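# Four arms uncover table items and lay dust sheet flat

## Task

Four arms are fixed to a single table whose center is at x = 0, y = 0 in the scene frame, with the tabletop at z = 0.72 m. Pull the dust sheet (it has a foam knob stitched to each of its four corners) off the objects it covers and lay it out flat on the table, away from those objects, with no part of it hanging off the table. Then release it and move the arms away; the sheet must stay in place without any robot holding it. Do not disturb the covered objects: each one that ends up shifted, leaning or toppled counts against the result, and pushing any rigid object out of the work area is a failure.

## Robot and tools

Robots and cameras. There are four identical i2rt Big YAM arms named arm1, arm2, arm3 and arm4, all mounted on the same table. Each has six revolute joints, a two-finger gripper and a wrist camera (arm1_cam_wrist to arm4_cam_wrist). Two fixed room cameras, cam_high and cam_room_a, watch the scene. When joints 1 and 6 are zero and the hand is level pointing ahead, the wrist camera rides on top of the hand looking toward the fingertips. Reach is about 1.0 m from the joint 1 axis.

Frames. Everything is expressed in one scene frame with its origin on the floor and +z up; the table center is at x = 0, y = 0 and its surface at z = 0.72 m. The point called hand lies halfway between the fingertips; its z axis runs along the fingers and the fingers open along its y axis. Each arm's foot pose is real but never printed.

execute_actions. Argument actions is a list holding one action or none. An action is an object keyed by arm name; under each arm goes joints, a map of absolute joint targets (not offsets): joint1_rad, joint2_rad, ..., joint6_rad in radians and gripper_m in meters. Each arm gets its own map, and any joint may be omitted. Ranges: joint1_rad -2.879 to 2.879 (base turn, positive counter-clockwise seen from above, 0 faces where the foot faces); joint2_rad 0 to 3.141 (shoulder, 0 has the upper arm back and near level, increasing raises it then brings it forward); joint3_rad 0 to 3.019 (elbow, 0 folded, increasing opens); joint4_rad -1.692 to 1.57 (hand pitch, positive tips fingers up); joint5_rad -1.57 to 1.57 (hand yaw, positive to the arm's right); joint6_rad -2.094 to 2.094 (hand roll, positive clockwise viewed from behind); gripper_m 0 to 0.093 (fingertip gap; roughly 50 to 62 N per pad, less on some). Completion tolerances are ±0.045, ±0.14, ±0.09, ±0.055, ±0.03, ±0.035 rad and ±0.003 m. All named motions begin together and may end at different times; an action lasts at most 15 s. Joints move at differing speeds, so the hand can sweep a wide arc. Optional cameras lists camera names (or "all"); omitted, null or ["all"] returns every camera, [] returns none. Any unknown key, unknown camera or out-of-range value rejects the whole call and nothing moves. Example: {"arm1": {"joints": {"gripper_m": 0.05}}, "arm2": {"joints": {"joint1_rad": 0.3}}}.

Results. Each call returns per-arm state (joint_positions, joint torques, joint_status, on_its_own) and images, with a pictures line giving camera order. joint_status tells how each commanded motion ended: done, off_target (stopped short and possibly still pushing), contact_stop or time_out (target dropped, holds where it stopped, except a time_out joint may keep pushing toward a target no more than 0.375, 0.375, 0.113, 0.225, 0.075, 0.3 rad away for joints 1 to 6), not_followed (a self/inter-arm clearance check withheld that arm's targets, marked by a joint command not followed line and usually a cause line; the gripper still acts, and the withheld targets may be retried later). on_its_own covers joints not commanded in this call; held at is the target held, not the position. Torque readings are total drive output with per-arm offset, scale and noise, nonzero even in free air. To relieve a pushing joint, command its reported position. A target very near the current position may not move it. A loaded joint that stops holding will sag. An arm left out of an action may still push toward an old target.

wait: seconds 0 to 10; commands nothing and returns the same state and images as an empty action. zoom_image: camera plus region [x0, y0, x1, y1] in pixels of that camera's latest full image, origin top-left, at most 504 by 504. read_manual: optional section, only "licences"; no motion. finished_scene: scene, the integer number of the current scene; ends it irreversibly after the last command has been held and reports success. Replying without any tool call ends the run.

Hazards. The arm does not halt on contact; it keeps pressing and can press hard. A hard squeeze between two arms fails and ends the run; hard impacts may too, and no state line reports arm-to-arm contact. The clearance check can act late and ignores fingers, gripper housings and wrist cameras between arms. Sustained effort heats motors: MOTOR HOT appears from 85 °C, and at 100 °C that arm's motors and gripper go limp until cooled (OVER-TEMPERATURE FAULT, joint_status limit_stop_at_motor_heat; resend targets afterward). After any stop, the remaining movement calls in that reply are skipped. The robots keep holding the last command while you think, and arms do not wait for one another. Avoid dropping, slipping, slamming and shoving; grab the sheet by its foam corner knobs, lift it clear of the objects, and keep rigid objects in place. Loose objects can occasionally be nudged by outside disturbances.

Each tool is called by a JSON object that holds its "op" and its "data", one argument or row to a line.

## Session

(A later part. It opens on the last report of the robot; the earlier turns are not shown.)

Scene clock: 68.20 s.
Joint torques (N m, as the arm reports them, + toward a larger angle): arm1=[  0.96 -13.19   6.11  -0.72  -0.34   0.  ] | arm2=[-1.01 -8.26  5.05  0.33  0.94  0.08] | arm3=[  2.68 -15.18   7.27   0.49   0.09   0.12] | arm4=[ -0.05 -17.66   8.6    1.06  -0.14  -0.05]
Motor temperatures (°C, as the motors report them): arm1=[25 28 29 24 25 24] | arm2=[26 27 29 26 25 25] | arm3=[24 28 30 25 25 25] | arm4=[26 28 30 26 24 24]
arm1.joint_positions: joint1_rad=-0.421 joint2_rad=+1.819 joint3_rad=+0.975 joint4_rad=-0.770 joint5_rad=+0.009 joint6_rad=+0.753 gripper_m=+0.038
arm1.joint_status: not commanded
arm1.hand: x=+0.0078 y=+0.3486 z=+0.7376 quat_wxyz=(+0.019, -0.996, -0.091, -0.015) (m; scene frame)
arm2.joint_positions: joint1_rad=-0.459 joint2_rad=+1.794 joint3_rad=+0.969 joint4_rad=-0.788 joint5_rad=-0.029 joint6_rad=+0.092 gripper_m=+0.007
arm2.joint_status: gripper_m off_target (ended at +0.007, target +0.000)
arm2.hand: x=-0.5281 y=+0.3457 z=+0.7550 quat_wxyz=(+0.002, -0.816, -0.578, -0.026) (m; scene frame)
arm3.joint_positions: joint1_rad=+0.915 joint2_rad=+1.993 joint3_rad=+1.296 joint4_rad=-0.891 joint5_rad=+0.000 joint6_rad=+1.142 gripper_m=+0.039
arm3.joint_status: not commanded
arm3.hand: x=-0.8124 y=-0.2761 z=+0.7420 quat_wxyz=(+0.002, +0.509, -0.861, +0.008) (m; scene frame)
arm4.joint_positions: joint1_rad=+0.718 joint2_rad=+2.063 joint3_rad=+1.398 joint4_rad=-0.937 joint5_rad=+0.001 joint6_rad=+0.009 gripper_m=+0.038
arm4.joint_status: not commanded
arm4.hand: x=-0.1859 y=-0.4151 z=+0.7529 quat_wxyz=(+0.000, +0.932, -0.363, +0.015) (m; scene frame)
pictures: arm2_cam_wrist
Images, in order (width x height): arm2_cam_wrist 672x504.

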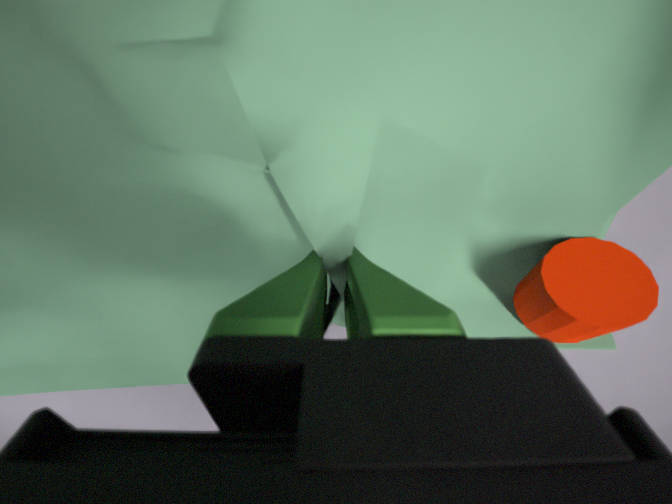

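{"op": "execute_actions", "data": {
  "actions": [
    {"arm2":{"joints":{"gripper_m":0.093,"joint2_rad":1.66,"joint3_rad":0.94}}}
  ],
  "cameras": []
}}

{"op": "execute_actions", "data": {
  "actions": [
    {"arm2":{"joints":{"joint1_rad":-0.7,"joint6_rad":0}}}
  ],
  "cameras": ["arm2_cam_wrist"]
}}

Scene clock: 74.70 s.
Joint torques (N m, as the arm reports them, + toward a larger angle): arm1=[  1.92 -13.08   6.38  -0.75  -0.07  -0.03] | arm2=[  0.19 -12.98   8.83   0.61   0.05   0.08] | arm3=[  2.33 -15.62   7.09   0.59   0.07   0.11] | arm4=[  0.   -17.64   8.6    1.02  -0.14  -0.06]
Motor temperatures (°C, as the motors report them): arm1=[25 29 29 24 25 24] | arm2=[26 27 29 26 25 25] | arm3=[24 28 30 25 25 25] | arm4=[26 28 30 26 24 24]
arm1.joint_positions: joint1_rad=-0.421 joint2_rad=+1.819 joint3_rad=+0.975 joint4_rad=-0.770 joint5_rad=+0.003 joint6_rad=+0.754 gripper_m=+0.038
arm1.joint_status: not commanded
arm1.hand: x=+0.0087 y=+0.3479 z=+0.7376 quat_wxyz=(+0.017, -0.996, -0.091, -0.017) (m; scene frame)
arm2.joint_positions: joint1_rad=-0.473 joint2_rad=+1.649 joint3_rad=+0.937 joint4_rad=-0.790 joint5_rad=-0.003 joint6_rad=+0.093 gripper_m=+0.093
arm2.joint_status: all done
arm2.hand: x=-0.5394 y=+0.3439 z=+0.8042 quat_wxyz=(-0.025, -0.820, -0.572, +0.025) (m; scene frame)
arm3.joint_positions: joint1_rad=+0.915 joint2_rad=+1.993 joint3_rad=+1.296 joint4_rad=-0.891 joint5_rad=+0.000 joint6_rad=+1.142 gripper_m=+0.039
arm3.joint_status: not commanded
arm3.hand: x=-0.8124 y=-0.2761 z=+0.7420 quat_wxyz=(+0.002, +0.509, -0.861, +0.008) (m; scene frame)
arm4.joint_positions: joint1_rad=+0.718 joint2_rad=+2.063 joint3_rad=+1.398 joint4_rad=-0.937 joint5_rad=+0.001 joint6_rad=+0.009 gripper_m=+0.038
arm4.joint_status: not commanded
arm4.hand: x=-0.1859 y=-0.4151 z=+0.7529 quat_wxyz=(+0.000, +0.932, -0.363, +0.015) (m; scene frame)
pictures: none
No camera images: the call's "cameras" was empty. Leave "cameras" out to get every camera's image.

Scene clock: 75.77 s.
Joint torques (N m, as the arm reports them, + toward a larger angle): arm1=[  0.22 -13.02   6.24  -0.76  -0.07  -0.01] | arm2=[  1.39 -12.93   8.84   0.62  -0.06  -0.12] | arm3=[  2.91 -15.58   7.21   0.64   0.1    0.11] | arm4=[ -0.08 -17.67   8.61   1.02  -0.13  -0.05]
Motor temperatures (°C, as the motors report them): arm1=[25 29 29 24 25 24] | arm2=[26 27 29 26 25 25] | arm3=[24 28 30 25 25 25] | arm4=[26 28 30 26 24 24]
arm1.joint_positions: joint1_rad=-0.421 joint2_rad=+1.819 joint3_rad=+0.975 joint4_rad=-0.770 joint5_rad=+0.003 joint6_rad=+0.754 gripper_m=+0.038
arm1.joint_status: not commanded
arm1.hand: x=+0.0087 y=+0.3479 z=+0.7376 quat_wxyz=(+0.017, -0.996, -0.091, -0.017) (m; scene frame)
arm2.joint_positions: joint1_rad=-0.709 joint2_rad=+1.649 joint3_rad=+0.937 joint4_rad=-0.790 joint5_rad=+0.000 joint6_rad=+0.014 gripper_m=+0.093
arm2.joint_status: all done
arm2.hand: x=-0.6328 y=+0.3810 z=+0.8039 quat_wxyz=(-0.019, -0.862, -0.506, +0.029) (m; scene frame)
arm3.joint_positions: joint1_rad=+0.915 joint2_rad=+1.993 joint3_rad=+1.296 joint4_rad=-0.891 joint5_rad=+0.000 joint6_rad=+1.142 gripper_m=+0.039
arm3.joint_status: not commanded
arm3.hand: x=-0.8124 y=-0.2761 z=+0.7420 quat_wxyz=(+0.002, +0.509, -0.861, +0.008) (m; scene frame)
arm4.joint_positions: joint1_rad=+0.718 joint2_rad=+2.063 joint3_rad=+1.398 joint4_rad=-0.937 joint5_rad=+0.001 joint6_rad=+0.009 gripper_m=+0.038
arm4.joint_status: not commanded
arm4.hand: x=-0.1859 y=-0.4151 z=+0.7529 quat_wxyz=(+0.000, +0.932, -0.363, +0.015) (m; scene frame)
pictures: arm2_cam_wrist
Images, in order (width x height): arm2_cam_wrist 672x504.

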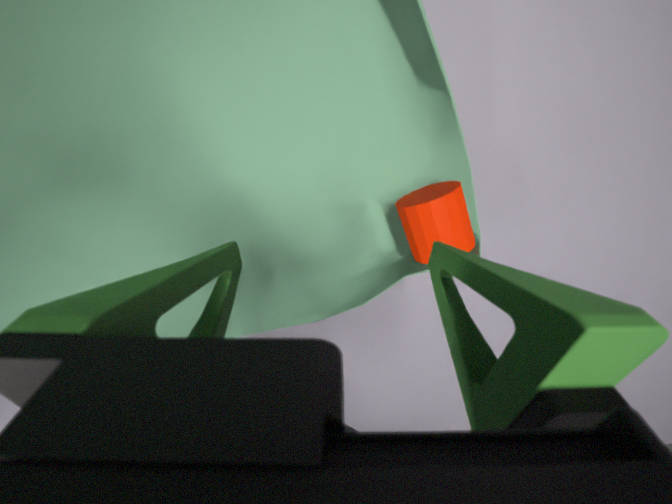

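{"op": "execute_actions", "data": {
  "actions": [
    {"arm2":{"joints":{"joint1_rad":-0.855,"joint6_rad":-0.3}}}
  ],
  "cameras": ["arm2_cam_wrist"]
}}

{"op": "execute_actions", "data": {
  "actions": [
    {"arm2":{"joints":{"joint2_rad":1.81,"joint4_rad":-0.69}}}
  ],
  "cameras": ["arm2_cam_wrist"]
}}

{"op": "execute_actions", "data": {
  "actions": [
    {"arm2":{"joints":{"gripper_m":0}}}
  ],
  "cameras": ["arm2_cam_wrist"]
}}

Scene clock: 82.67 s.
Joint torques (N m, as the arm reports them, + toward a larger angle): arm1=[  0.83 -13.27   6.2   -0.46  -0.04  -0.03] | arm2=[  1.45 -12.89   8.84   0.64  -0.08  -0.13] | arm3=[  2.66 -15.26   7.19   0.57   0.08   0.12] | arm4=[ -0.12 -17.86   8.59   1.06  -0.14  -0.06]
Motor temperatures (°C, as the motors report them): arm1=[25 29 29 24 25 24] | arm2=[26 27 29 26 25 25] | arm3=[24 29 30 25 25 25] | arm4=[26 28 30 26 24 24]
arm1.joint_positions: joint1_rad=-0.421 joint2_rad=+1.819 joint3_rad=+0.975 joint4_rad=-0.770 joint5_rad=+0.003 joint6_rad=+0.754 gripper_m=+0.038
arm1.joint_status: not commanded
arm1.hand: x=+0.0087 y=+0.3479 z=+0.7376 quat_wxyz=(+0.017, -0.996, -0.091, -0.017) (m; scene frame)
arm2.joint_positions: joint1_rad=-0.864 joint2_rad=+1.649 joint3_rad=+0.937 joint4_rad=-0.790 joint5_rad=+0.000 joint6_rad=-0.286 gripper_m=+0.093
arm2.joint_status: all done
arm2.hand: x=-0.6882 y=+0.4168 z=+0.8038 quat_wxyz=(-0.012, -0.823, -0.567, +0.032) (m; scene frame)
arm3.joint_positions: joint1_rad=+0.915 joint2_rad=+1.993 joint3_rad=+1.296 joint4_rad=-0.891 joint5_rad=+0.000 joint6_rad=+1.142 gripper_m=+0.039
arm3.joint_status: not commanded
arm3.hand: x=-0.8124 y=-0.2761 z=+0.7420 quat_wxyz=(+0.002, +0.509, -0.861, +0.008) (m; scene frame)
arm4.joint_positions: joint1_rad=+0.718 joint2_rad=+2.063 joint3_rad=+1.398 joint4_rad=-0.937 joint5_rad=+0.001 joint6_rad=+0.009 gripper_m=+0.038
arm4.joint_status: not commanded
arm4.hand: x=-0.1859 y=-0.4151 z=+0.7529 quat_wxyz=(+0.000, +0.932, -0.363, +0.015) (m; scene frame)
pictures: arm2_cam_wrist
Images, in order (width x height): arm2_cam_wrist 672x504.

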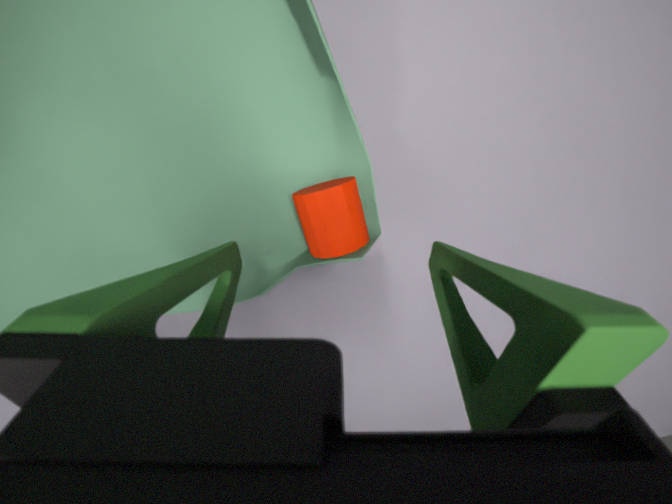

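Scene clock: 83.67 s.
Joint torques (N m, as the arm reports them, + toward a larger angle): arm1=[  1.42 -13.06   6.18  -0.76  -0.01   0.01] | arm2=[  1.4  -14.6    7.59   1.58  -0.08  -0.14] | arm3=[  2.58 -15.45   7.04   0.55   0.08   0.14] | arm4=[ -0.04 -17.76   8.6    1.03  -0.14  -0.06]
Motor temperatures (°C, as the motors report them): arm1=[25 29 29 24 25 24] | arm2=[26 27 29 26 25 25] | arm3=[24 29 30 25 25 25] | arm4=[26 28 30 26 24 24]
arm1.joint_positions: joint1_rad=-0.421 joint2_rad=+1.819 joint3_rad=+0.975 joint4_rad=-0.770 joint5_rad=+0.003 joint6_rad=+0.754 gripper_m=+0.038
arm1.joint_status: not commanded
arm1.hand: x=+0.0087 y=+0.3479 z=+0.7376 quat_wxyz=(+0.017, -0.996, -0.091, -0.017) (m; scene frame)
arm2.joint_positions: joint1_rad=-0.864 joint2_rad=+1.803 joint3_rad=+0.937 joint4_rad=-0.704 joint5_rad=+0.000 joint6_rad=-0.286 gripper_m=+0.093
arm2.joint_status: all done
arm2.hand: x=-0.6864 y=+0.4188 z=+0.7424 quat_wxyz=(-0.001, -0.824, -0.567, -0.001) (m; scene frame)
arm3.joint_positions: joint1_rad=+0.915 joint2_rad=+1.993 joint3_rad=+1.296 joint4_rad=-0.891 joint5_rad=+0.000 joint6_rad=+1.142 gripper_m=+0.039
arm3.joint_status: not commanded
arm3.hand: x=-0.8124 y=-0.2761 z=+0.7420 quat_wxyz=(+0.002, +0.509, -0.861, +0.008) (m; scene frame)
arm4.joint_positions: joint1_rad=+0.718 joint2_rad=+2.063 joint3_rad=+1.398 joint4_rad=-0.937 joint5_rad=+0.001 joint6_rad=+0.009 gripper_m=+0.038
arm4.joint_status: not commanded
arm4.hand: x=-0.1859 y=-0.4151 z=+0.7529 quat_wxyz=(+0.000, +0.932, -0.363, +0.015) (m; scene frame)
pictures: arm2_cam_wrist
Images, in order (width x height): arm2_cam_wrist 672x504.

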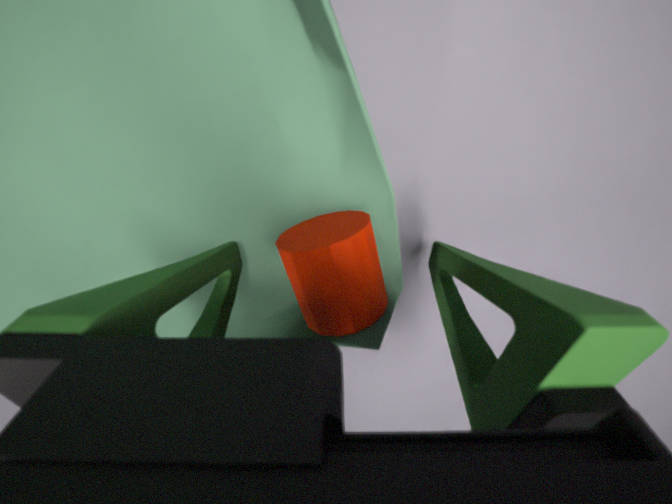

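Scene clock: 84.37 s.
Joint torques (N m, as the arm reports them, + toward a larger angle): arm1=[  0.85 -13.12   6.33  -0.54   0.    -0.04] | arm2=[  1.44 -14.73   7.52   1.59  -0.1   -0.13] | arm3=[  2.91 -15.5    7.12   0.7    0.1    0.16] | arm4=[ -0.03 -17.64   8.59   1.04  -0.13  -0.06]
Motor temperatures (°C, as the motors report them): arm1=[25 29 29 24 25 24] | arm2=[26 27 29 26 25 25] | arm3=[24 29 30 25 25 25] | arm4=[26 28 30 26 24 24]
arm1.joint_positions: joint1_rad=-0.421 joint2_rad=+1.819 joint3_rad=+0.975 joint4_rad=-0.770 joint5_rad=+0.002 joint6_rad=+0.754 gripper_m=+0.038
arm1.joint_status: not commanded
arm1.hand: x=+0.0088 y=+0.3479 z=+0.7376 quat_wxyz=(+0.017, -0.996, -0.091, -0.017) (m; scene frame)
arm2.joint_positions: joint1_rad=-0.864 joint2_rad=+1.803 joint3_rad=+0.937 joint4_rad=-0.704 joint5_rad=+0.001 joint6_rad=-0.286 gripper_m=+0.039
arm2.joint_status: gripper_m off_target (ended at +0.039, target +0.000)
arm2.hand: x=-0.6865 y=+0.4189 z=+0.7424 quat_wxyz=(-0.001, -0.823, -0.567, +0.000) (m; scene frame)
arm3.joint_positions: joint1_rad=+0.915 joint2_rad=+1.993 joint3_rad=+1.296 joint4_rad=-0.891 joint5_rad=+0.000 joint6_rad=+1.142 gripper_m=+0.039
arm3.joint_status: not commanded
arm3.hand: x=-0.8124 y=-0.2761 z=+0.7420 quat_wxyz=(+0.002, +0.509, -0.861, +0.008) (m; scene frame)
arm4.joint_positions: joint1_rad=+0.718 joint2_rad=+2.063 joint3_rad=+1.398 joint4_rad=-0.937 joint5_rad=+0.001 joint6_rad=+0.009 gripper_m=+0.038
arm4.joint_status: not commanded
arm4.hand: x=-0.1859 y=-0.4151 z=+0.7529 quat_wxyz=(+0.000, +0.932, -0.363, +0.015) (m; scene frame)
pictures: arm2_cam_wrist
Images, in order (width x height): arm2_cam_wrist 672x504.

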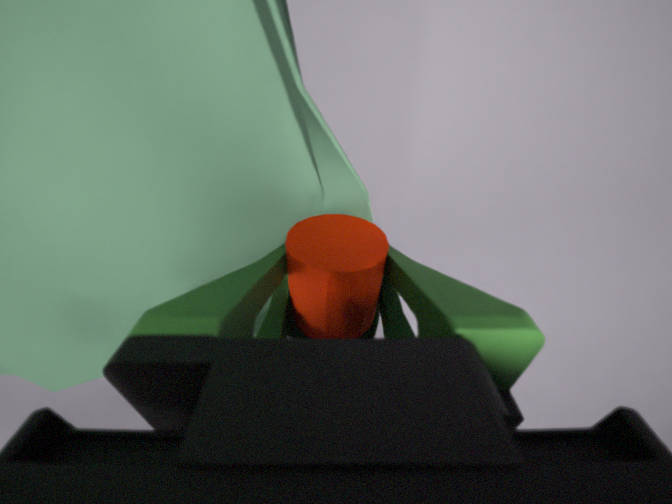

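{"op": "execute_actions", "data": {
  "actions": [
    {"arm1":{"joints":{"joint2_rad":1.47,"joint3_rad":1.34,"joint4_rad":-1.4}},"arm2":{"joints":{"joint2_rad":1.49,"joint3_rad":1.36,"joint4_rad":-1.4}},"arm3":{"joints":{"joint2_rad":1.72,"joint3_rad":1.66,"joint4_rad":-1.485}},"arm4":{"joints":{"joint2_rad":1.79,"joint3_rad":1.76,"joint4_rad":-1.51}}}
  ],
  "cameras": ["cam_high","cam_room_a"]
}}

{"op": "execute_actions", "data": {
  "actions": [
    {"arm1":{"joints":{"joint1_rad":-0.572,"joint2_rad":1.35,"joint3_rad":1.91,"joint4_rad":-1.65,"joint6_rad":0.3}},"arm2":{"joints":{"joint1_rad":-0.895,"joint2_rad":1.49,"joint3_rad":2.04,"joint4_rad":-1.65,"joint6_rad":-0.9}},"arm3":{"joints":{"joint1_rad":1.02,"joint2_rad":1.13,"joint3_rad":1.73,"joint4_rad":-1.65}},"arm4":{"joints":{"joint1_rad":0.553,"joint2_rad":1.35,"joint3_rad":1.92,"joint4_rad":-1.65}}}
  ],
  "cameras": ["cam_high","cam_room_a"]
}}

Scene clock: 98.27 s.
Joint torques (N m, as the arm reports them, + toward a larger angle): arm1=[  0.92 -10.79  11.11  -0.58  -0.04  -0.1 ] | arm2=[  1.27 -11.91  11.64   0.44   0.02  -0.13] | arm3=[  2.38 -15.     9.61  -0.23   0.1    0.11] | arm4=[ -0.13 -16.8    8.37   0.1   -0.16  -0.05]
Motor temperatures (°C, as the motors report them): arm1=[25 29 29 24 25 24] | arm2=[26 27 29 26 25 25] | arm3=[24 29 31 25 25 25] | arm4=[26 28 31 26 24 24]
arm1.joint_positions: joint1_rad=-0.421 joint2_rad=+1.455 joint3_rad=+1.327 joint4_rad=-1.388 joint5_rad=+0.002 joint6_rad=+0.754 gripper_m=+0.038
arm1.joint_status: all done
arm1.hand: x=-0.0013 y=+0.3367 z=+1.0079 quat_wxyz=(-0.020, -0.996, -0.091, +0.015) (m; scene frame)
arm2.joint_positions: joint1_rad=-0.859 joint2_rad=+1.471 joint3_rad=+1.352 joint4_rad=-1.386 joint5_rad=-0.003 joint6_rad=-0.287 gripper_m=+0.039
arm2.joint_status: all done
arm2.hand: x=-0.7000 y=+0.3978 z=+1.0195 quat_wxyz=(-0.013, -0.822, -0.569, +0.030) (m; scene frame)
arm3.joint_positions: joint1_rad=+0.915 joint2_rad=+1.719 joint3_rad=+1.653 joint4_rad=-1.473 joint5_rad=+0.000 joint6_rad=+1.142 gripper_m=+0.039
arm3.joint_status: all done
arm3.hand: x=-0.8147 y=-0.2704 z=+1.0093 quat_wxyz=(+0.005, +0.509, -0.861, -0.017) (m; scene frame)
arm4.joint_positions: joint1_rad=+0.719 joint2_rad=+1.796 joint3_rad=+1.748 joint4_rad=-1.493 joint5_rad=+0.001 joint6_rad=+0.009 gripper_m=+0.038
arm4.joint_status: all done
arm4.hand: x=-0.1932 y=-0.4131 z=+1.0230 quat_wxyz=(-0.011, +0.932, -0.362, -0.014) (m; scene frame)
pictures: cam_high, cam_room_a
Images, in order (width x height): cam_high 672x504, cam_room_a 672x504.

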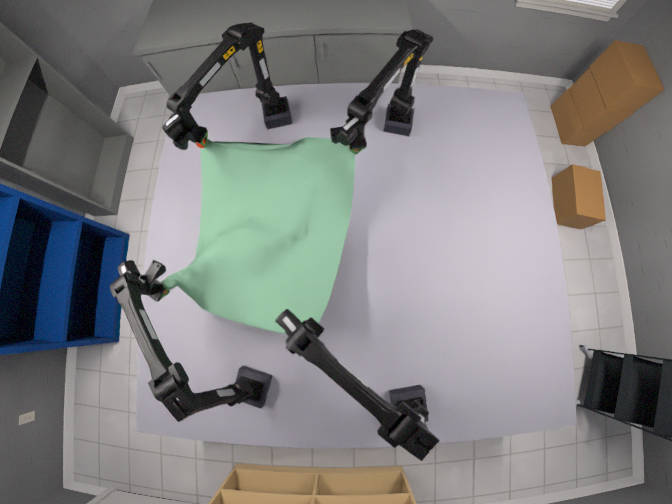

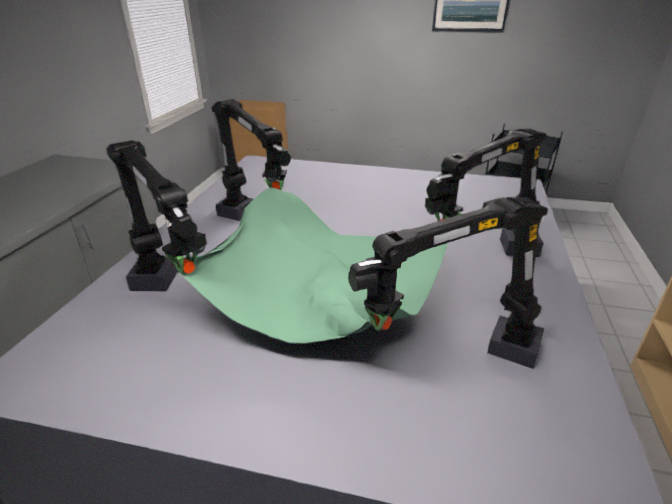

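Scene clock: 99.97 s.
Joint torques (N m, as the arm reports them, + toward a larger angle): arm1=[ 0.15 -9.02 13.11  0.14  0.07 -0.1 ] | arm2=[  0.2  -12.3   13.83   1.19   0.09  -0.1 ] | arm3=[ 2.2  -7.26  9.16  0.61  0.05  0.07] | arm4=[ -0.06 -11.45   7.87   0.92  -0.12  -0.04]
Motor temperatures (°C, as the motors report them): arm1=[25 29 30 24 25 24] | arm2=[26 27 30 26 25 25] | arm3=[24 29 31 25 25 25] | arm4=[26 28 31 26 24 24]
arm1.joint_positions: joint1_rad=-0.582 joint2_rad=+1.336 joint3_rad=+1.868 joint4_rad=-1.637 joint5_rad=+0.001 joint6_rad=+0.309 gripper_m=+0.038
arm1.joint_status: all done
arm1.hand: x=-0.0575 y=+0.3818 z=+1.2760 quat_wxyz=(-0.119, -0.948, -0.224, +0.194) (m; scene frame)
arm2.joint_positions: joint1_rad=-0.889 joint2_rad=+1.482 joint3_rad=+2.001 joint4_rad=-1.635 joint5_rad=-0.006 joint6_rad=-0.885 gripper_m=+0.039
arm2.joint_status: all done
arm2.hand: x=-0.7410 y=+0.3680 z=+1.2780 quat_wxyz=(-0.006, -0.613, -0.757, +0.225) (m; scene frame)
arm3.joint_positions: joint1_rad=+1.021 joint2_rad=+1.139 joint3_rad=+1.721 joint4_rad=-1.640 joint5_rad=+0.001 joint6_rad=+1.146 gripper_m=+0.039
arm3.joint_status: all done
arm3.hand: x=-0.7416 y=-0.4298 z=+1.2832 quat_wxyz=(+0.043, +0.533, -0.807, -0.251) (m; scene frame)
arm4.joint_positions: joint1_rad=+0.538 joint2_rad=+1.372 joint3_rad=+1.910 joint4_rad=-1.633 joint5_rad=+0.000 joint6_rad=+0.007 gripper_m=+0.038
arm4.joint_status: all done
arm4.hand: x=-0.0541 y=-0.4318 z=+1.2951 quat_wxyz=(-0.109, +0.871, -0.430, -0.213) (m; scene frame)
pictures: cam_high, cam_room_a
Images, in order (width x height): cam_high 672x504, cam_room_a 672x504.

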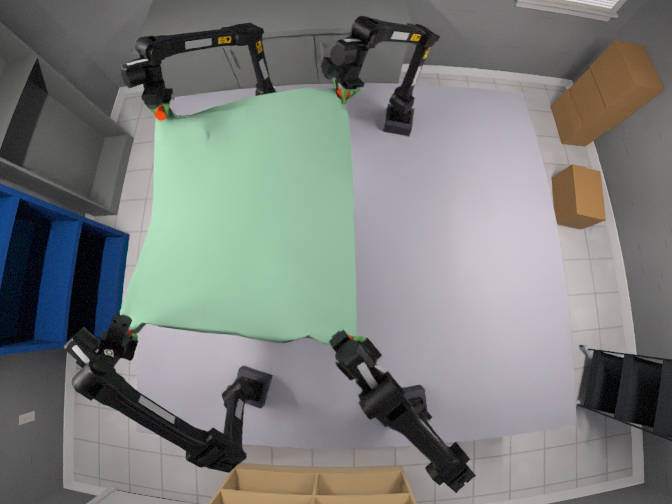

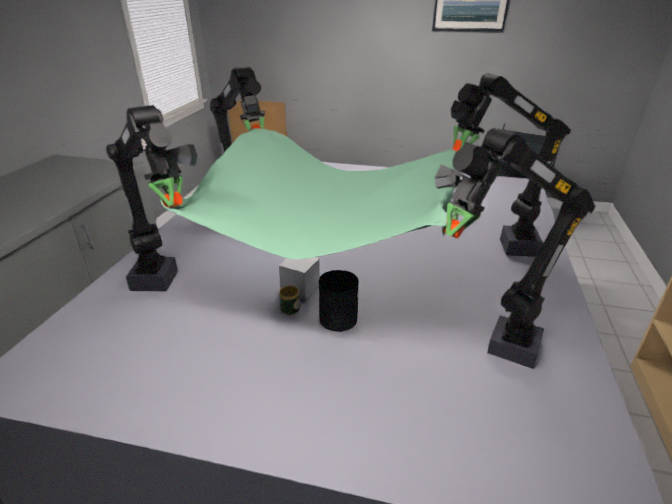

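{"op": "execute_actions", "data": {
  "actions": [
    {"arm1":{"joints":{"joint1_rad":0.25,"joint2_rad":0.96,"joint3_rad":1.63,"joint6_rad":1.2}},"arm2":{"joints":{"joint1_rad":-0.21,"joint2_rad":1.14,"joint3_rad":1.73,"joint6_rad":-0.2}},"arm3":{"joints":{"joint1_rad":0,"joint2_rad":0.83,"joint3_rad":1.58,"joint6_rad":0}},"arm4":{"joints":{"joint1_rad":-0.257,"joint2_rad":1.03,"joint3_rad":1.67,"joint6_rad":-0.8}}}
  ],
  "cameras": []
}}

{"op": "execute_actions", "data": {
  "actions": [
    {"arm1":{"joints":{"joint1_rad":1.23,"joint2_rad":1.55,"joint3_rad":2.11,"joint6_rad":2.08}},"arm2":{"joints":{"joint1_rad":0.656,"joint2_rad":1.59,"joint3_rad":2.14,"joint6_rad":0.65}},"arm3":{"joints":{"joint1_rad":-0.845,"joint2_rad":1.56,"joint3_rad":2.13,"joint6_rad":-0.85}},"arm4":{"joints":{"joint1_rad":-1.1,"joint2_rad":1.69,"joint3_rad":2.3,"joint6_rad":-1.65}}}
  ],
  "cameras": []
}}

{"op": "execute_actions", "data": {
  "actions": [
    {"arm1":{"joints":{"joint1_rad":1.255,"joint2_rad":1.7,"joint3_rad":1.58,"joint4_rad":-1.47}},"arm2":{"joints":{"joint2_rad":1.7,"joint3_rad":1.58,"joint4_rad":-1.47}},"arm3":{"joints":{"joint2_rad":1.68,"joint3_rad":1.58,"joint4_rad":-1.47}},"arm4":{"joints":{"joint1_rad":-1.13,"joint2_rad":1.81,"joint3_rad":1.76,"joint4_rad":-1.52}}}
  ],
  "cameras": ["cam_high","cam_room_a"]
}}

Scene clock: 114.63 s.
Joint torques (N m, as the arm reports them, + toward a larger angle): arm1=[ 0.29 -3.18  8.08  0.62  0.07  0.02] | arm2=[ 0.62 -5.64  9.67  1.37  0.11  0.15] | arm3=[ 2.09 -2.22  9.02  0.82 -0.16 -0.04] | arm4=[-2.2  -4.38  6.65  1.15  0.02  0.03]
Motor temperatures (°C, as the motors report them): arm1=[25 28 32 24 25 24] | arm2=[26 27 31 26 25 25] | arm3=[24 28 32 25 25 25] | arm4=[26 27 30 26 24 24]
arm1.joint_positions: joint1_rad=+0.236 joint2_rad=+0.956 joint3_rad=+1.642 joint4_rad=-1.640 joint5_rad=+0.000 joint6_rad=+1.194 gripper_m=+0.038
arm1.joint_status: all done
arm1.hand: x=+0.2627 y=+0.3918 z=+1.3105 quat_wxyz=(-0.300, -0.934, -0.187, +0.050) (m; scene frame)
arm2.joint_positions: joint1_rad=-0.209 joint2_rad=+1.134 joint3_rad=+1.735 joint4_rad=-1.635 joint5_rad=-0.005 joint6_rad=-0.214 gripper_m=+0.039
arm2.joint_status: all done
arm2.hand: x=-0.4296 y=+0.3915 z=+1.3039 quat_wxyz=(-0.170, -0.603, -0.752, +0.204) (m; scene frame)
arm3.joint_positions: joint1_rad=+0.002 joint2_rad=+0.840 joint3_rad=+1.568 joint4_rad=-1.640 joint5_rad=+0.005 joint6_rad=+0.015 gripper_m=+0.039
arm3.joint_status: all done
arm3.hand: x=-0.4242 y=-0.4528 z=+1.3004 quat_wxyz=(-0.255, +0.565, -0.760, -0.196) (m; scene frame)
arm4.joint_positions: joint1_rad=-0.237 joint2_rad=+1.033 joint3_rad=+1.674 joint4_rad=-1.635 joint5_rad=-0.005 joint6_rad=-0.797 gripper_m=+0.038
arm4.joint_status: all done
arm4.hand: x=+0.2606 y=-0.4675 z=+1.3164 quat_wxyz=(-0.274, +0.864, -0.411, -0.095) (m; scene frame)
pictures: none
No camera images: the call's "cameras" was empty. Leave "cameras" out to get every camera's image.

Scene clock: 116.47 s.
Joint torques (N m, as the arm reports them, + toward a larger angle): arm1=[ -1.13 -13.82  15.03   0.3   -0.02   0.03] | arm2=[  0.97 -18.69  14.24   1.25  -0.2    0.1 ] | arm3=[  1.73 -15.35  12.36   0.74  -0.05  -0.06] | arm4=[ -2.   -14.82  11.23   1.42   0.45   0.07]
Motor temperatures (°C, as the motors report them): arm1=[25 28 32 24 25 24] | arm2=[26 27 32 26 25 25] | arm3=[24 28 32 25 25 25] | arm4=[26 27 31 26 24 24]
arm1.joint_positions: joint1_rad=+1.235 joint2_rad=+1.567 joint3_rad=+2.044 joint4_rad=-1.646 joint5_rad=+0.002 joint6_rad=+2.076 gripper_m=+0.038
arm1.joint_status: all done
arm1.hand: x=+0.7034 y=+0.4139 z=+1.2515 quat_wxyz=(-0.146, -0.947, -0.249, -0.141) (m; scene frame)
arm2.joint_positions: joint1_rad=+0.653 joint2_rad=+1.620 joint3_rad=+2.098 joint4_rad=-1.639 joint5_rad=+0.006 joint6_rad=+0.636 gripper_m=+0.039
arm2.joint_status: all done
arm2.hand: x=-0.0170 y=+0.4009 z=+1.2533 quat_wxyz=(-0.205, -0.609, -0.766, +0.009) (m; scene frame)
arm3.joint_positions: joint1_rad=-0.844 joint2_rad=+1.589 joint3_rad=+2.084 joint4_rad=-1.643 joint5_rad=+0.000 joint6_rad=-0.827 gripper_m=+0.039
arm3.joint_status: all done
arm3.hand: x=-0.0140 y=-0.4663 z=+1.2451 quat_wxyz=(-0.203, +0.583, -0.786, +0.038) (m; scene frame)
arm4.joint_positions: joint1_rad=-1.084 joint2_rad=+1.700 joint3_rad=+2.237 joint4_rad=-1.645 joint5_rad=-0.018 joint6_rad=-1.647 gripper_m=+0.038
arm4.joint_status: all done
arm4.hand: x=+0.6951 y=-0.4606 z=+1.2775 quat_wxyz=(-0.209, +0.879, -0.416, +0.106) (m; scene frame)
pictures: none
No camera images: the call's "cameras" was empty. Leave "cameras" out to get every camera's image.

Scene clock: 117.90 s.
Joint torques (N m, as the arm reports them, + toward a larger angle): arm1=[  1.24 -17.78  10.39   0.36  -0.19   0.  ] | arm2=[  1.11 -19.69   9.06  -0.37  -0.28   0.11] | arm3=[  1.42 -16.53   8.73   0.17   0.17  -0.12] | arm4=[ -3.08 -18.45   8.02   1.26   0.77   0.01]
Motor temperatures (°C, as the motors report them): arm1=[25 28 32 24 25 24] | arm2=[26 27 31 26 25 25] | arm3=[24 28 32 25 25 25] | arm4=[26 27 31 26 24 24]
arm1.joint_positions: joint1_rad=+1.235 joint2_rad=+1.725 joint3_rad=+1.575 joint4_rad=-1.488 joint5_rad=+0.006 joint6_rad=+2.079 gripper_m=+0.038
arm1.joint_status: all done
arm1.hand: x=+0.6917 y=+0.4216 z=+0.9849 quat_wxyz=(+0.021, -0.967, -0.253, +0.022) (m; scene frame)
arm2.joint_positions: joint1_rad=+0.652 joint2_rad=+1.719 joint3_rad=+1.600 joint4_rad=-1.441 joint5_rad=+0.008 joint6_rad=+0.639 gripper_m=+0.039
arm2.joint_status: all done
arm2.hand: x=-0.0310 y=+0.4118 z=+1.0015 quat_wxyz=(-0.007, -0.623, -0.782, +0.004) (m; scene frame)
arm3.joint_positions: joint1_rad=-0.837 joint2_rad=+1.710 joint3_rad=+1.578 joint4_rad=-1.472 joint5_rad=-0.005 joint6_rad=-0.831 gripper_m=+0.039
arm3.joint_status: all done
arm3.hand: x=-0.0375 y=-0.4720 z=+0.9804 quat_wxyz=(+0.019, +0.601, -0.799, -0.007) (m; scene frame)
arm4.joint_positions: joint1_rad=-1.096 joint2_rad=+1.837 joint3_rad=+1.750 joint4_rad=-1.540 joint5_rad=-0.026 joint6_rad=-1.649 gripper_m=+0.038
arm4.joint_status: all done
arm4.hand: x=+0.6804 y=-0.4744 z=+1.0037 quat_wxyz=(+0.012, +0.901, -0.434, -0.026) (m; scene frame)
pictures: cam_high, cam_room_a
Images, in order (width x height): cam_high 672x504, cam_room_a 672x504.

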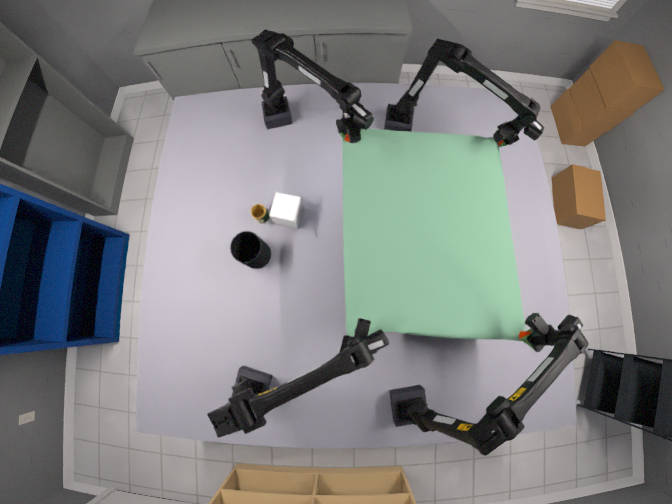

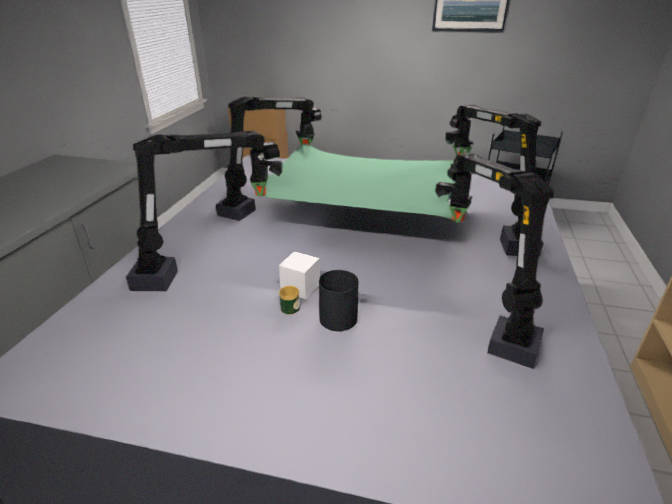

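Taut again; lay down.

{"op": "execute_actions", "data": {
  "actions": [
    {"arm1":{"joints":{"joint2_rad":1.91,"joint3_rad":1.25,"joint4_rad":-0.886}},"arm2":{"joints":{"joint2_rad":1.93,"joint3_rad":1.25,"joint4_rad":-0.886}},"arm3":{"joints":{"joint2_rad":1.9,"joint3_rad":1.25,"joint4_rad":-0.886}},"arm4":{"joints":{"joint1_rad":-1.11,"joint2_rad":2.02,"joint3_rad":1.42,"joint4_rad":-0.957}}}
  ],
  "cameras": []
}}

{"op": "execute_actions", "data": {
  "actions": [
    {"arm1":{"joints":{"gripper_m":0.09}},"arm2":{"joints":{"gripper_m":0.09}},"arm3":{"joints":{"gripper_m":0.09}},"arm4":{"joints":{"gripper_m":0.09}}}
  ],
  "cameras": []
}}

{"op": "execute_actions", "data": {
  "actions": [
    {"arm1":{"joints":{"joint2_rad":1.0}},"arm2":{"joints":{"joint2_rad":1.0}},"arm3":{"joints":{"joint2_rad":1.0}},"arm4":{"joints":{"joint2_rad":1.0}}}
  ],
  "cameras": ["cam_high","cam_room_a"]
}}

Scene clock: 130.10 s.
Joint torques (N m, as the arm reports them, + toward a larger angle): arm1=[  0.36 -19.2    8.43   0.35  -0.33   0.03] | arm2=[  1.74 -19.63   6.78   0.41  -0.32   0.11] | arm3=[  0.91 -16.15   7.17   0.39   0.35  -0.12] | arm4=[ -3.07 -18.37   6.86   1.22   0.5    0.02]
Motor temperatures (°C, as the motors report them): arm1=[25 29 32 24 25 24] | arm2=[26 28 30 26 25 25] | arm3=[24 29 32 25 25 26] | arm4=[26 28 30 26 25 24]
arm1.joint_positions: joint1_rad=+1.235 joint2_rad=+1.937 joint3_rad=+1.237 joint4_rad=-0.904 joint5_rad=+0.009 joint6_rad=+2.079 gripper_m=+0.038
arm1.joint_status: all done
arm1.hand: x=+0.6899 y=+0.4230 z=+0.7606 quat_wxyz=(+0.008, -0.967, -0.253, +0.012) (m; scene frame)
arm2.joint_positions: joint1_rad=+0.642 joint2_rad=+1.933 joint3_rad=+1.273 joint4_rad=-0.872 joint5_rad=+0.009 joint6_rad=+0.639 gripper_m=+0.039
arm2.joint_status: all done
arm2.hand: x=-0.0308 y=+0.4050 z=+0.7785 quat_wxyz=(-0.021, -0.626, -0.779, +0.005) (m; scene frame)
arm3.joint_positions: joint1_rad=-0.826 joint2_rad=+1.919 joint3_rad=+1.245 joint4_rad=-0.888 joint5_rad=-0.010 joint6_rad=-0.831 gripper_m=+0.039
arm3.joint_status: all done
arm3.hand: x=-0.0387 y=-0.4653 z=+0.7594 quat_wxyz=(-0.002, +0.605, -0.796, -0.005) (m; scene frame)
arm4.joint_positions: joint1_rad=-1.075 joint2_rad=+2.039 joint3_rad=+1.405 joint4_rad=-0.975 joint5_rad=-0.019 joint6_rad=-1.650 gripper_m=+0.038
arm4.joint_status: all done
arm4.hand: x=+0.6738 y=-0.4645 z=+0.7707 quat_wxyz=(+0.006, +0.905, -0.424, -0.018) (m; scene frame)
pictures: none
No camera images: the call's "cameras" was empty. Leave "cameras" out to get every camera's image.

Scene clock: 130.90 s.
Joint torques (N m, as the arm reports them, + toward a larger angle): arm1=[  0.92 -18.69   8.51   0.21  -0.05   0.03] | arm2=[  1.41 -19.45   8.16   0.37  -0.1    0.11] | arm3=[  1.71 -16.51   7.49   0.3    0.09  -0.03] | arm4=[ -1.56 -18.4    6.89   1.17  -0.11   0.02]
Motor temperatures (°C, as the motors report them): arm1=[25 29 32 24 25 24] | arm2=[26 28 30 26 25 25] | arm3=[24 29 32 25 25 26] | arm4=[26 28 30 26 25 24]
arm1.joint_positions: joint1_rad=+1.240 joint2_rad=+1.937 joint3_rad=+1.237 joint4_rad=-0.899 joint5_rad=+0.002 joint6_rad=+2.079 gripper_m=+0.090
arm1.joint_status: all done
arm1.hand: x=+0.6927 y=+0.4252 z=+0.7606 quat_wxyz=(+0.009, -0.967, -0.255, +0.007) (m; scene frame)
arm2.joint_positions: joint1_rad=+0.647 joint2_rad=+1.932 joint3_rad=+1.255 joint4_rad=-0.872 joint5_rad=+0.003 joint6_rad=+0.639 gripper_m=+0.090
arm2.joint_status: all done
arm2.hand: x=-0.0350 y=+0.4132 z=+0.7732 quat_wxyz=(-0.012, -0.625, -0.781, +0.001) (m; scene frame)
arm3.joint_positions: joint1_rad=-0.841 joint2_rad=+1.919 joint3_rad=+1.245 joint4_rad=-0.888 joint5_rad=-0.003 joint6_rad=-0.840 gripper_m=+0.090
arm3.joint_status: all done
arm3.hand: x=-0.0348 y=-0.4733 z=+0.7594 quat_wxyz=(-0.001, +0.603, -0.798, -0.002) (m; scene frame)
arm4.joint_positions: joint1_rad=-1.099 joint2_rad=+2.039 joint3_rad=+1.405 joint4_rad=-0.973 joint5_rad=-0.003 joint6_rad=-1.650 gripper_m=+0.090
arm4.joint_status: all done
arm4.hand: x=+0.6834 y=-0.4775 z=+0.7705 quat_wxyz=(+0.009, +0.900, -0.435, -0.011) (m; scene frame)
pictures: none
No camera images: the call's "cameras" was empty. Leave "cameras" out to get every camera's image.

Scene clock: 132.63 s.
Joint torques (N m, as the arm reports them, + toward a larger angle): arm1=[ 0.15 -4.71 12.37  1.46  0.05  0.06] | arm2=[ 1.41 -3.81 12.68  1.99 -0.12  0.07] | arm3=[ 2.13 -4.9  11.15  1.56  0.09  0.02] | arm4=[-1.72 -4.99  9.11  2.68 -0.07  0.1 ]
Motor temperatures (°C, as the motors report them): arm1=[25 29 32 24 25 24] | arm2=[26 28 30 26 25 25] | arm3=[24 29 32 25 25 26] | arm4=[26 28 30 26 25 24]
arm1.joint_positions: joint1_rad=+1.240 joint2_rad=+0.981 joint3_rad=+1.237 joint4_rad=-0.896 joint5_rad=+0.002 joint6_rad=+2.079 gripper_m=+0.090
arm1.joint_status: all done
arm1.hand: x=+0.6285 y=+0.4621 z=+1.2249 quat_wxyz=(-0.324, -0.863, -0.227, -0.314) (m; scene frame)
arm2.joint_positions: joint1_rad=+0.647 joint2_rad=+0.982 joint3_rad=+1.244 joint4_rad=-0.873 joint5_rad=+0.002 joint6_rad=+0.639 gripper_m=+0.090
arm2.joint_status: all done
arm2.hand: x=-0.0998 y=+0.4684 z=+1.2380 quat_wxyz=(-0.462, -0.555, -0.692, +0.017) (m; scene frame)
arm3.joint_positions: joint1_rad=-0.841 joint2_rad=+0.988 joint3_rad=+1.238 joint4_rad=-0.888 joint5_rad=-0.003 joint6_rad=-0.840 gripper_m=+0.090
arm3.joint_status: all done
arm3.hand: x=-0.1016 y=-0.5064 z=+1.2133 quat_wxyz=(-0.439, +0.540, -0.713, +0.084) (m; scene frame)
arm4.joint_positions: joint1_rad=-1.099 joint2_rad=+0.994 joint3_rad=+1.405 joint4_rad=-0.969 joint5_rad=-0.003 joint6_rad=-1.650 gripper_m=+0.090
arm4.joint_status: all done
arm4.hand: x=+0.5808 y=-0.5511 z=+1.3111 quat_wxyz=(-0.424, +0.785, -0.380, +0.243) (m; scene frame)
pictures: cam_high, cam_room_a
Images, in order (width x height): cam_high 672x504, cam_room_a 672x504.

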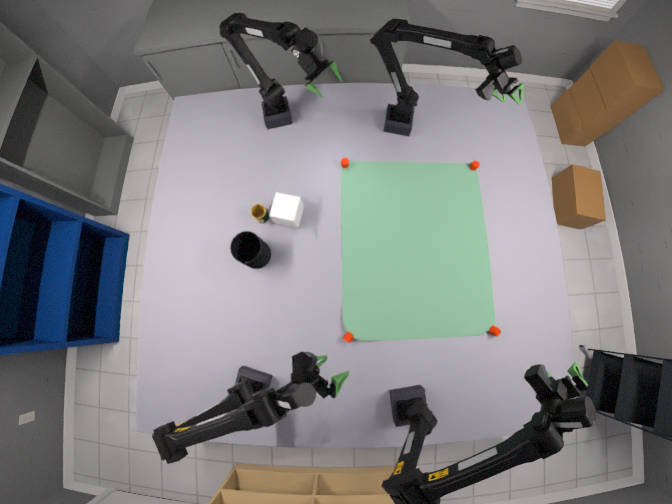

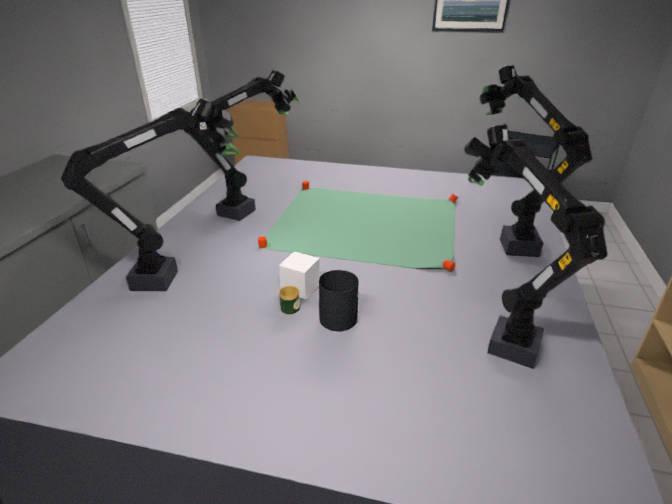

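{"op": "finished_scene", "data": {
  "scene": 2
}}

The scene is finished: the task was done.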